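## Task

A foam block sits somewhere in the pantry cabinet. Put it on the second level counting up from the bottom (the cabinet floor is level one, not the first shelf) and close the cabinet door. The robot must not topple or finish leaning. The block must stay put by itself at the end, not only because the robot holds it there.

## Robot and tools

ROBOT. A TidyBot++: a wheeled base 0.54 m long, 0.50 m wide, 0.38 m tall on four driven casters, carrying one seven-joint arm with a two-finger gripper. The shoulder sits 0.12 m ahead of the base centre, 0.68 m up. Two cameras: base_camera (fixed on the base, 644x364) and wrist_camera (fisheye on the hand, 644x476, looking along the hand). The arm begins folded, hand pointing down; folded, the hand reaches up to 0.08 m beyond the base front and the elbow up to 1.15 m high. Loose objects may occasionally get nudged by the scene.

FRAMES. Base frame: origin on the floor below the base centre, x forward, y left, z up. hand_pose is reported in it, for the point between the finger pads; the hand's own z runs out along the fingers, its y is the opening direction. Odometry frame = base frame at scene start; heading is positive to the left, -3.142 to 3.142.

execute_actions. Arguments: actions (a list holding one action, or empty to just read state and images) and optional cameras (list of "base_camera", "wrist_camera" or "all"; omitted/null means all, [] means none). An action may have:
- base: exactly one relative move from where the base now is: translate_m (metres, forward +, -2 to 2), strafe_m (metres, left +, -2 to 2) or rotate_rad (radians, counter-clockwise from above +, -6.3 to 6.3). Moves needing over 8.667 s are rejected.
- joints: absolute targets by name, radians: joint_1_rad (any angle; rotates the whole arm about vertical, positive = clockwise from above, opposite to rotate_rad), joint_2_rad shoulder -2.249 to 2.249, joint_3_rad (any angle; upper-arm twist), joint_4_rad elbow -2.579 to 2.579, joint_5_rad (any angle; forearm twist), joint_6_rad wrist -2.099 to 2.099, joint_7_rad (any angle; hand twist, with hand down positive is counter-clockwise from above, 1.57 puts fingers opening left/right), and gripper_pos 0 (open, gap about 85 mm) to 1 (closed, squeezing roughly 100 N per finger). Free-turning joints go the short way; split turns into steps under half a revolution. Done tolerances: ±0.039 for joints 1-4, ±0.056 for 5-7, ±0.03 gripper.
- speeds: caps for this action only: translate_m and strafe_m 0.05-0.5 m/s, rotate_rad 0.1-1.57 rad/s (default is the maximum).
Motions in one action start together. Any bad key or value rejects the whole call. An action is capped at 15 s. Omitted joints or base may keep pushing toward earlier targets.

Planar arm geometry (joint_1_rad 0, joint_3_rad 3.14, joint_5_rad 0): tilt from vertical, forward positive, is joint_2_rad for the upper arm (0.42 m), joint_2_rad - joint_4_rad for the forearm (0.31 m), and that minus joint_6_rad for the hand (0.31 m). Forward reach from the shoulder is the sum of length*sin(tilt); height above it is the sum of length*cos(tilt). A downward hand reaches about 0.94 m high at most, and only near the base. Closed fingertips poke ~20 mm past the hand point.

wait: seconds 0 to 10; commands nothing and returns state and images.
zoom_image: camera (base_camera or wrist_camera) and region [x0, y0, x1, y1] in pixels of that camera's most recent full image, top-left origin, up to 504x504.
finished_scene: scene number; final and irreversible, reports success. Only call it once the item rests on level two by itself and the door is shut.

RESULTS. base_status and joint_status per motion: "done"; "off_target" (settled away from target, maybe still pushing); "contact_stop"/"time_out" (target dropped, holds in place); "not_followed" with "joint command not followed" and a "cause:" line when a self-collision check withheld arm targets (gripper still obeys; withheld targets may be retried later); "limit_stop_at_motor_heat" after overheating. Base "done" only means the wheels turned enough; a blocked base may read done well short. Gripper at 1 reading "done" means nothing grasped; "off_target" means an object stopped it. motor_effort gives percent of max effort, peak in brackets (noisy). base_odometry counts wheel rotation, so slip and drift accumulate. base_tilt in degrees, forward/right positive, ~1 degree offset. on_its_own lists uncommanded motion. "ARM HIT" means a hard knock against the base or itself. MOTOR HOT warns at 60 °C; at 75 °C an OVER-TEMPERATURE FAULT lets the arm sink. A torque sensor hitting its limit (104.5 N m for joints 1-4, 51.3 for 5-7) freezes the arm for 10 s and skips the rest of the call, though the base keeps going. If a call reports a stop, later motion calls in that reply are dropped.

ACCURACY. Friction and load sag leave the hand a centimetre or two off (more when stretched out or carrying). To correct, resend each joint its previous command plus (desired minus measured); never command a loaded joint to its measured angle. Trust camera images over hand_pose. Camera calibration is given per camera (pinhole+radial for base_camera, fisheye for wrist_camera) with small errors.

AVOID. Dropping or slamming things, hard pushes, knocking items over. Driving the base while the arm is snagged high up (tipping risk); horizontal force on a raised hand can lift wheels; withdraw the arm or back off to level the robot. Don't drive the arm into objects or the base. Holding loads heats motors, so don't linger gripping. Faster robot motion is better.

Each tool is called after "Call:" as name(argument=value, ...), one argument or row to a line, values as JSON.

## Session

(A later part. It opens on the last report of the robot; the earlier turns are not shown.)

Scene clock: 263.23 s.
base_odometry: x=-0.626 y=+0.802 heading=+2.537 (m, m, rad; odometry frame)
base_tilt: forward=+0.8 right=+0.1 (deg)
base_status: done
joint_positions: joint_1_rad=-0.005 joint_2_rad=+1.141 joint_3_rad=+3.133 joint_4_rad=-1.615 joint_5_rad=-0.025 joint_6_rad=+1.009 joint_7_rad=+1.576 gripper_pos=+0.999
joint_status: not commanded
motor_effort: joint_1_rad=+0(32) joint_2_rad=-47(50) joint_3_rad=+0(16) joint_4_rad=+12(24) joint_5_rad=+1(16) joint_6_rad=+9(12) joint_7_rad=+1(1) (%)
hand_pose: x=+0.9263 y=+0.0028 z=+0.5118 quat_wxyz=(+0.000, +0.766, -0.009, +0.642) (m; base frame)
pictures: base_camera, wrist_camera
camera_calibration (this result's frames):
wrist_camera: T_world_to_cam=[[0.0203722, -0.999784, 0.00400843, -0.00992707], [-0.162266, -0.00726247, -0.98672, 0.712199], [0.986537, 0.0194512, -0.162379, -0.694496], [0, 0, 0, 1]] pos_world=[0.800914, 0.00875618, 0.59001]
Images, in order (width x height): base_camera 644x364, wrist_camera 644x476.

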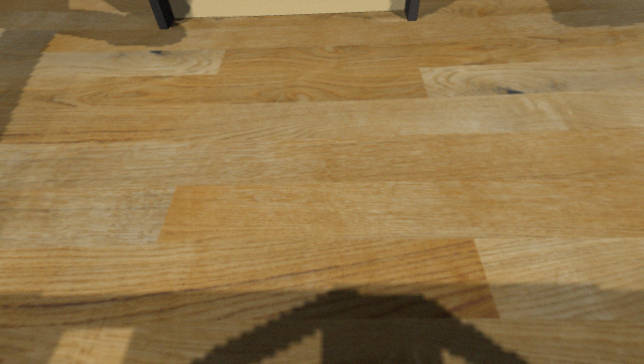

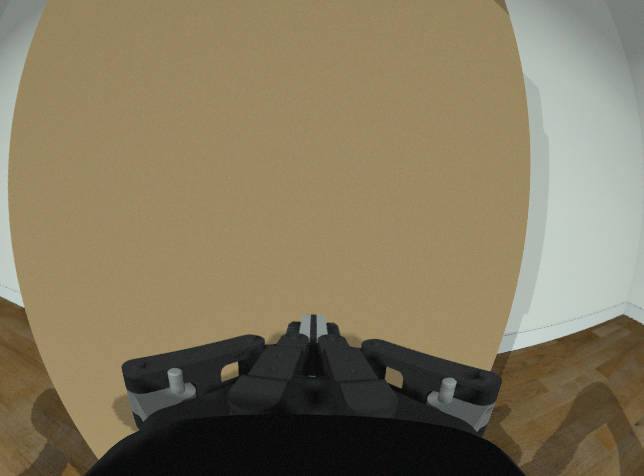

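Call:
execute_actions(
  actions=[
    {"base":{"translate_m":0.05},"speeds":{"translate_m":0.05}},
  ],
  cameras=[],
)

Call:
execute_actions(
  actions=[
    {"base":{"translate_m":-0.5}},
  ],
)

Scene clock: 266.07 s.
base_odometry: x=-0.666 y=+0.830 heading=+2.537 (m, m, rad; odometry frame)
base_tilt: forward=+0.7 right=+0.1 (deg)
base_status: done
joint_positions: joint_1_rad=-0.005 joint_2_rad=+1.140 joint_3_rad=+3.133 joint_4_rad=-1.695 joint_5_rad=-0.025 joint_6_rad=+1.019 joint_7_rad=+1.576 gripper_pos=+0.999
joint_status: not commanded
motor_effort: joint_1_rad=-1(3) joint_2_rad=-46(47) joint_3_rad=+0(1) joint_4_rad=+30(33) joint_5_rad=+1(1) joint_6_rad=+9(10) joint_7_rad=+1(1) (%)
hand_pose: x=+0.8981 y=+0.0028 z=+0.4823 quat_wxyz=(+0.000, +0.788, -0.008, +0.615) (m; base frame)
pictures: none
No camera images: the call's "cameras" was empty. Leave "cameras" out to get every camera's image.

Scene clock: 268.53 s.
base_odometry: x=-0.255 y=+0.546 heading=+2.537 (m, m, rad; odometry frame)
base_tilt: forward=+0.8 right=+0.1 (deg)
base_status: done
joint_positions: joint_1_rad=-0.004 joint_2_rad=+1.141 joint_3_rad=+3.133 joint_4_rad=-1.601 joint_5_rad=-0.024 joint_6_rad=+1.019 joint_7_rad=+1.576 gripper_pos=+0.999
joint_status: not commanded
motor_effort: joint_1_rad=-1(5) joint_2_rad=-46(54) joint_3_rad=+0(1) joint_4_rad=+12(28) joint_5_rad=+0(1) joint_6_rad=+9(14) joint_7_rad=+1(1) (%)
hand_pose: x=+0.9315 y=+0.0025 z=+0.5205 quat_wxyz=(+0.000, +0.759, -0.009, +0.651) (m; base frame)
pictures: base_camera, wrist_camera
camera_calibration (this result's frames):
wrist_camera: T_world_to_cam=[[0.0197327, -0.999794, 0.00470483, -0.0101735], [-0.139003, -0.00740345, -0.990264, 0.701852], [0.990095, 0.0188866, -0.13912, -0.713599], [0, 0, 0, 1]] pos_world=[0.804291, 0.00850215, 0.595791]
Images, in order (width x height): base_camera 644x364, wrist_camera 644x476.

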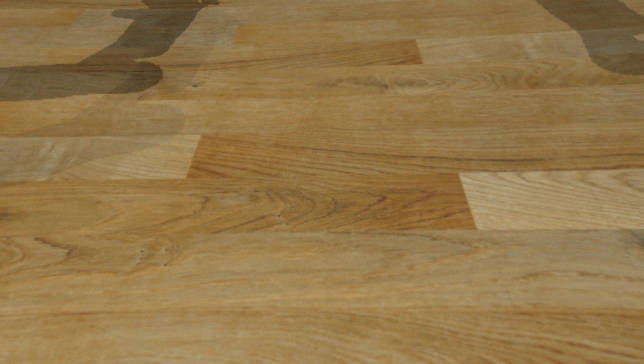

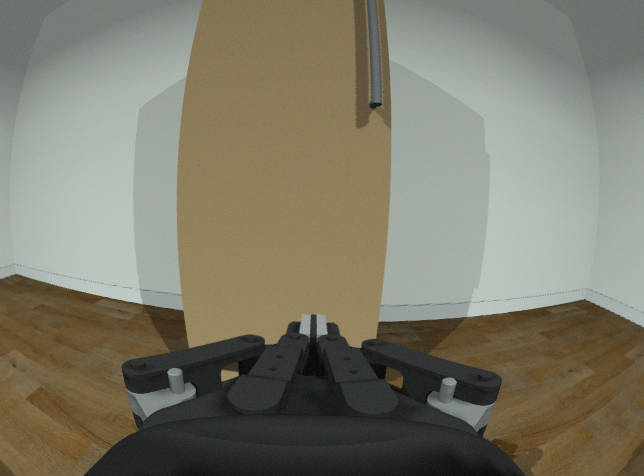

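Closed (the arm met firm resistance).

Call:
finished_scene(
  scene=1,
)

The scene is finished: the task was done.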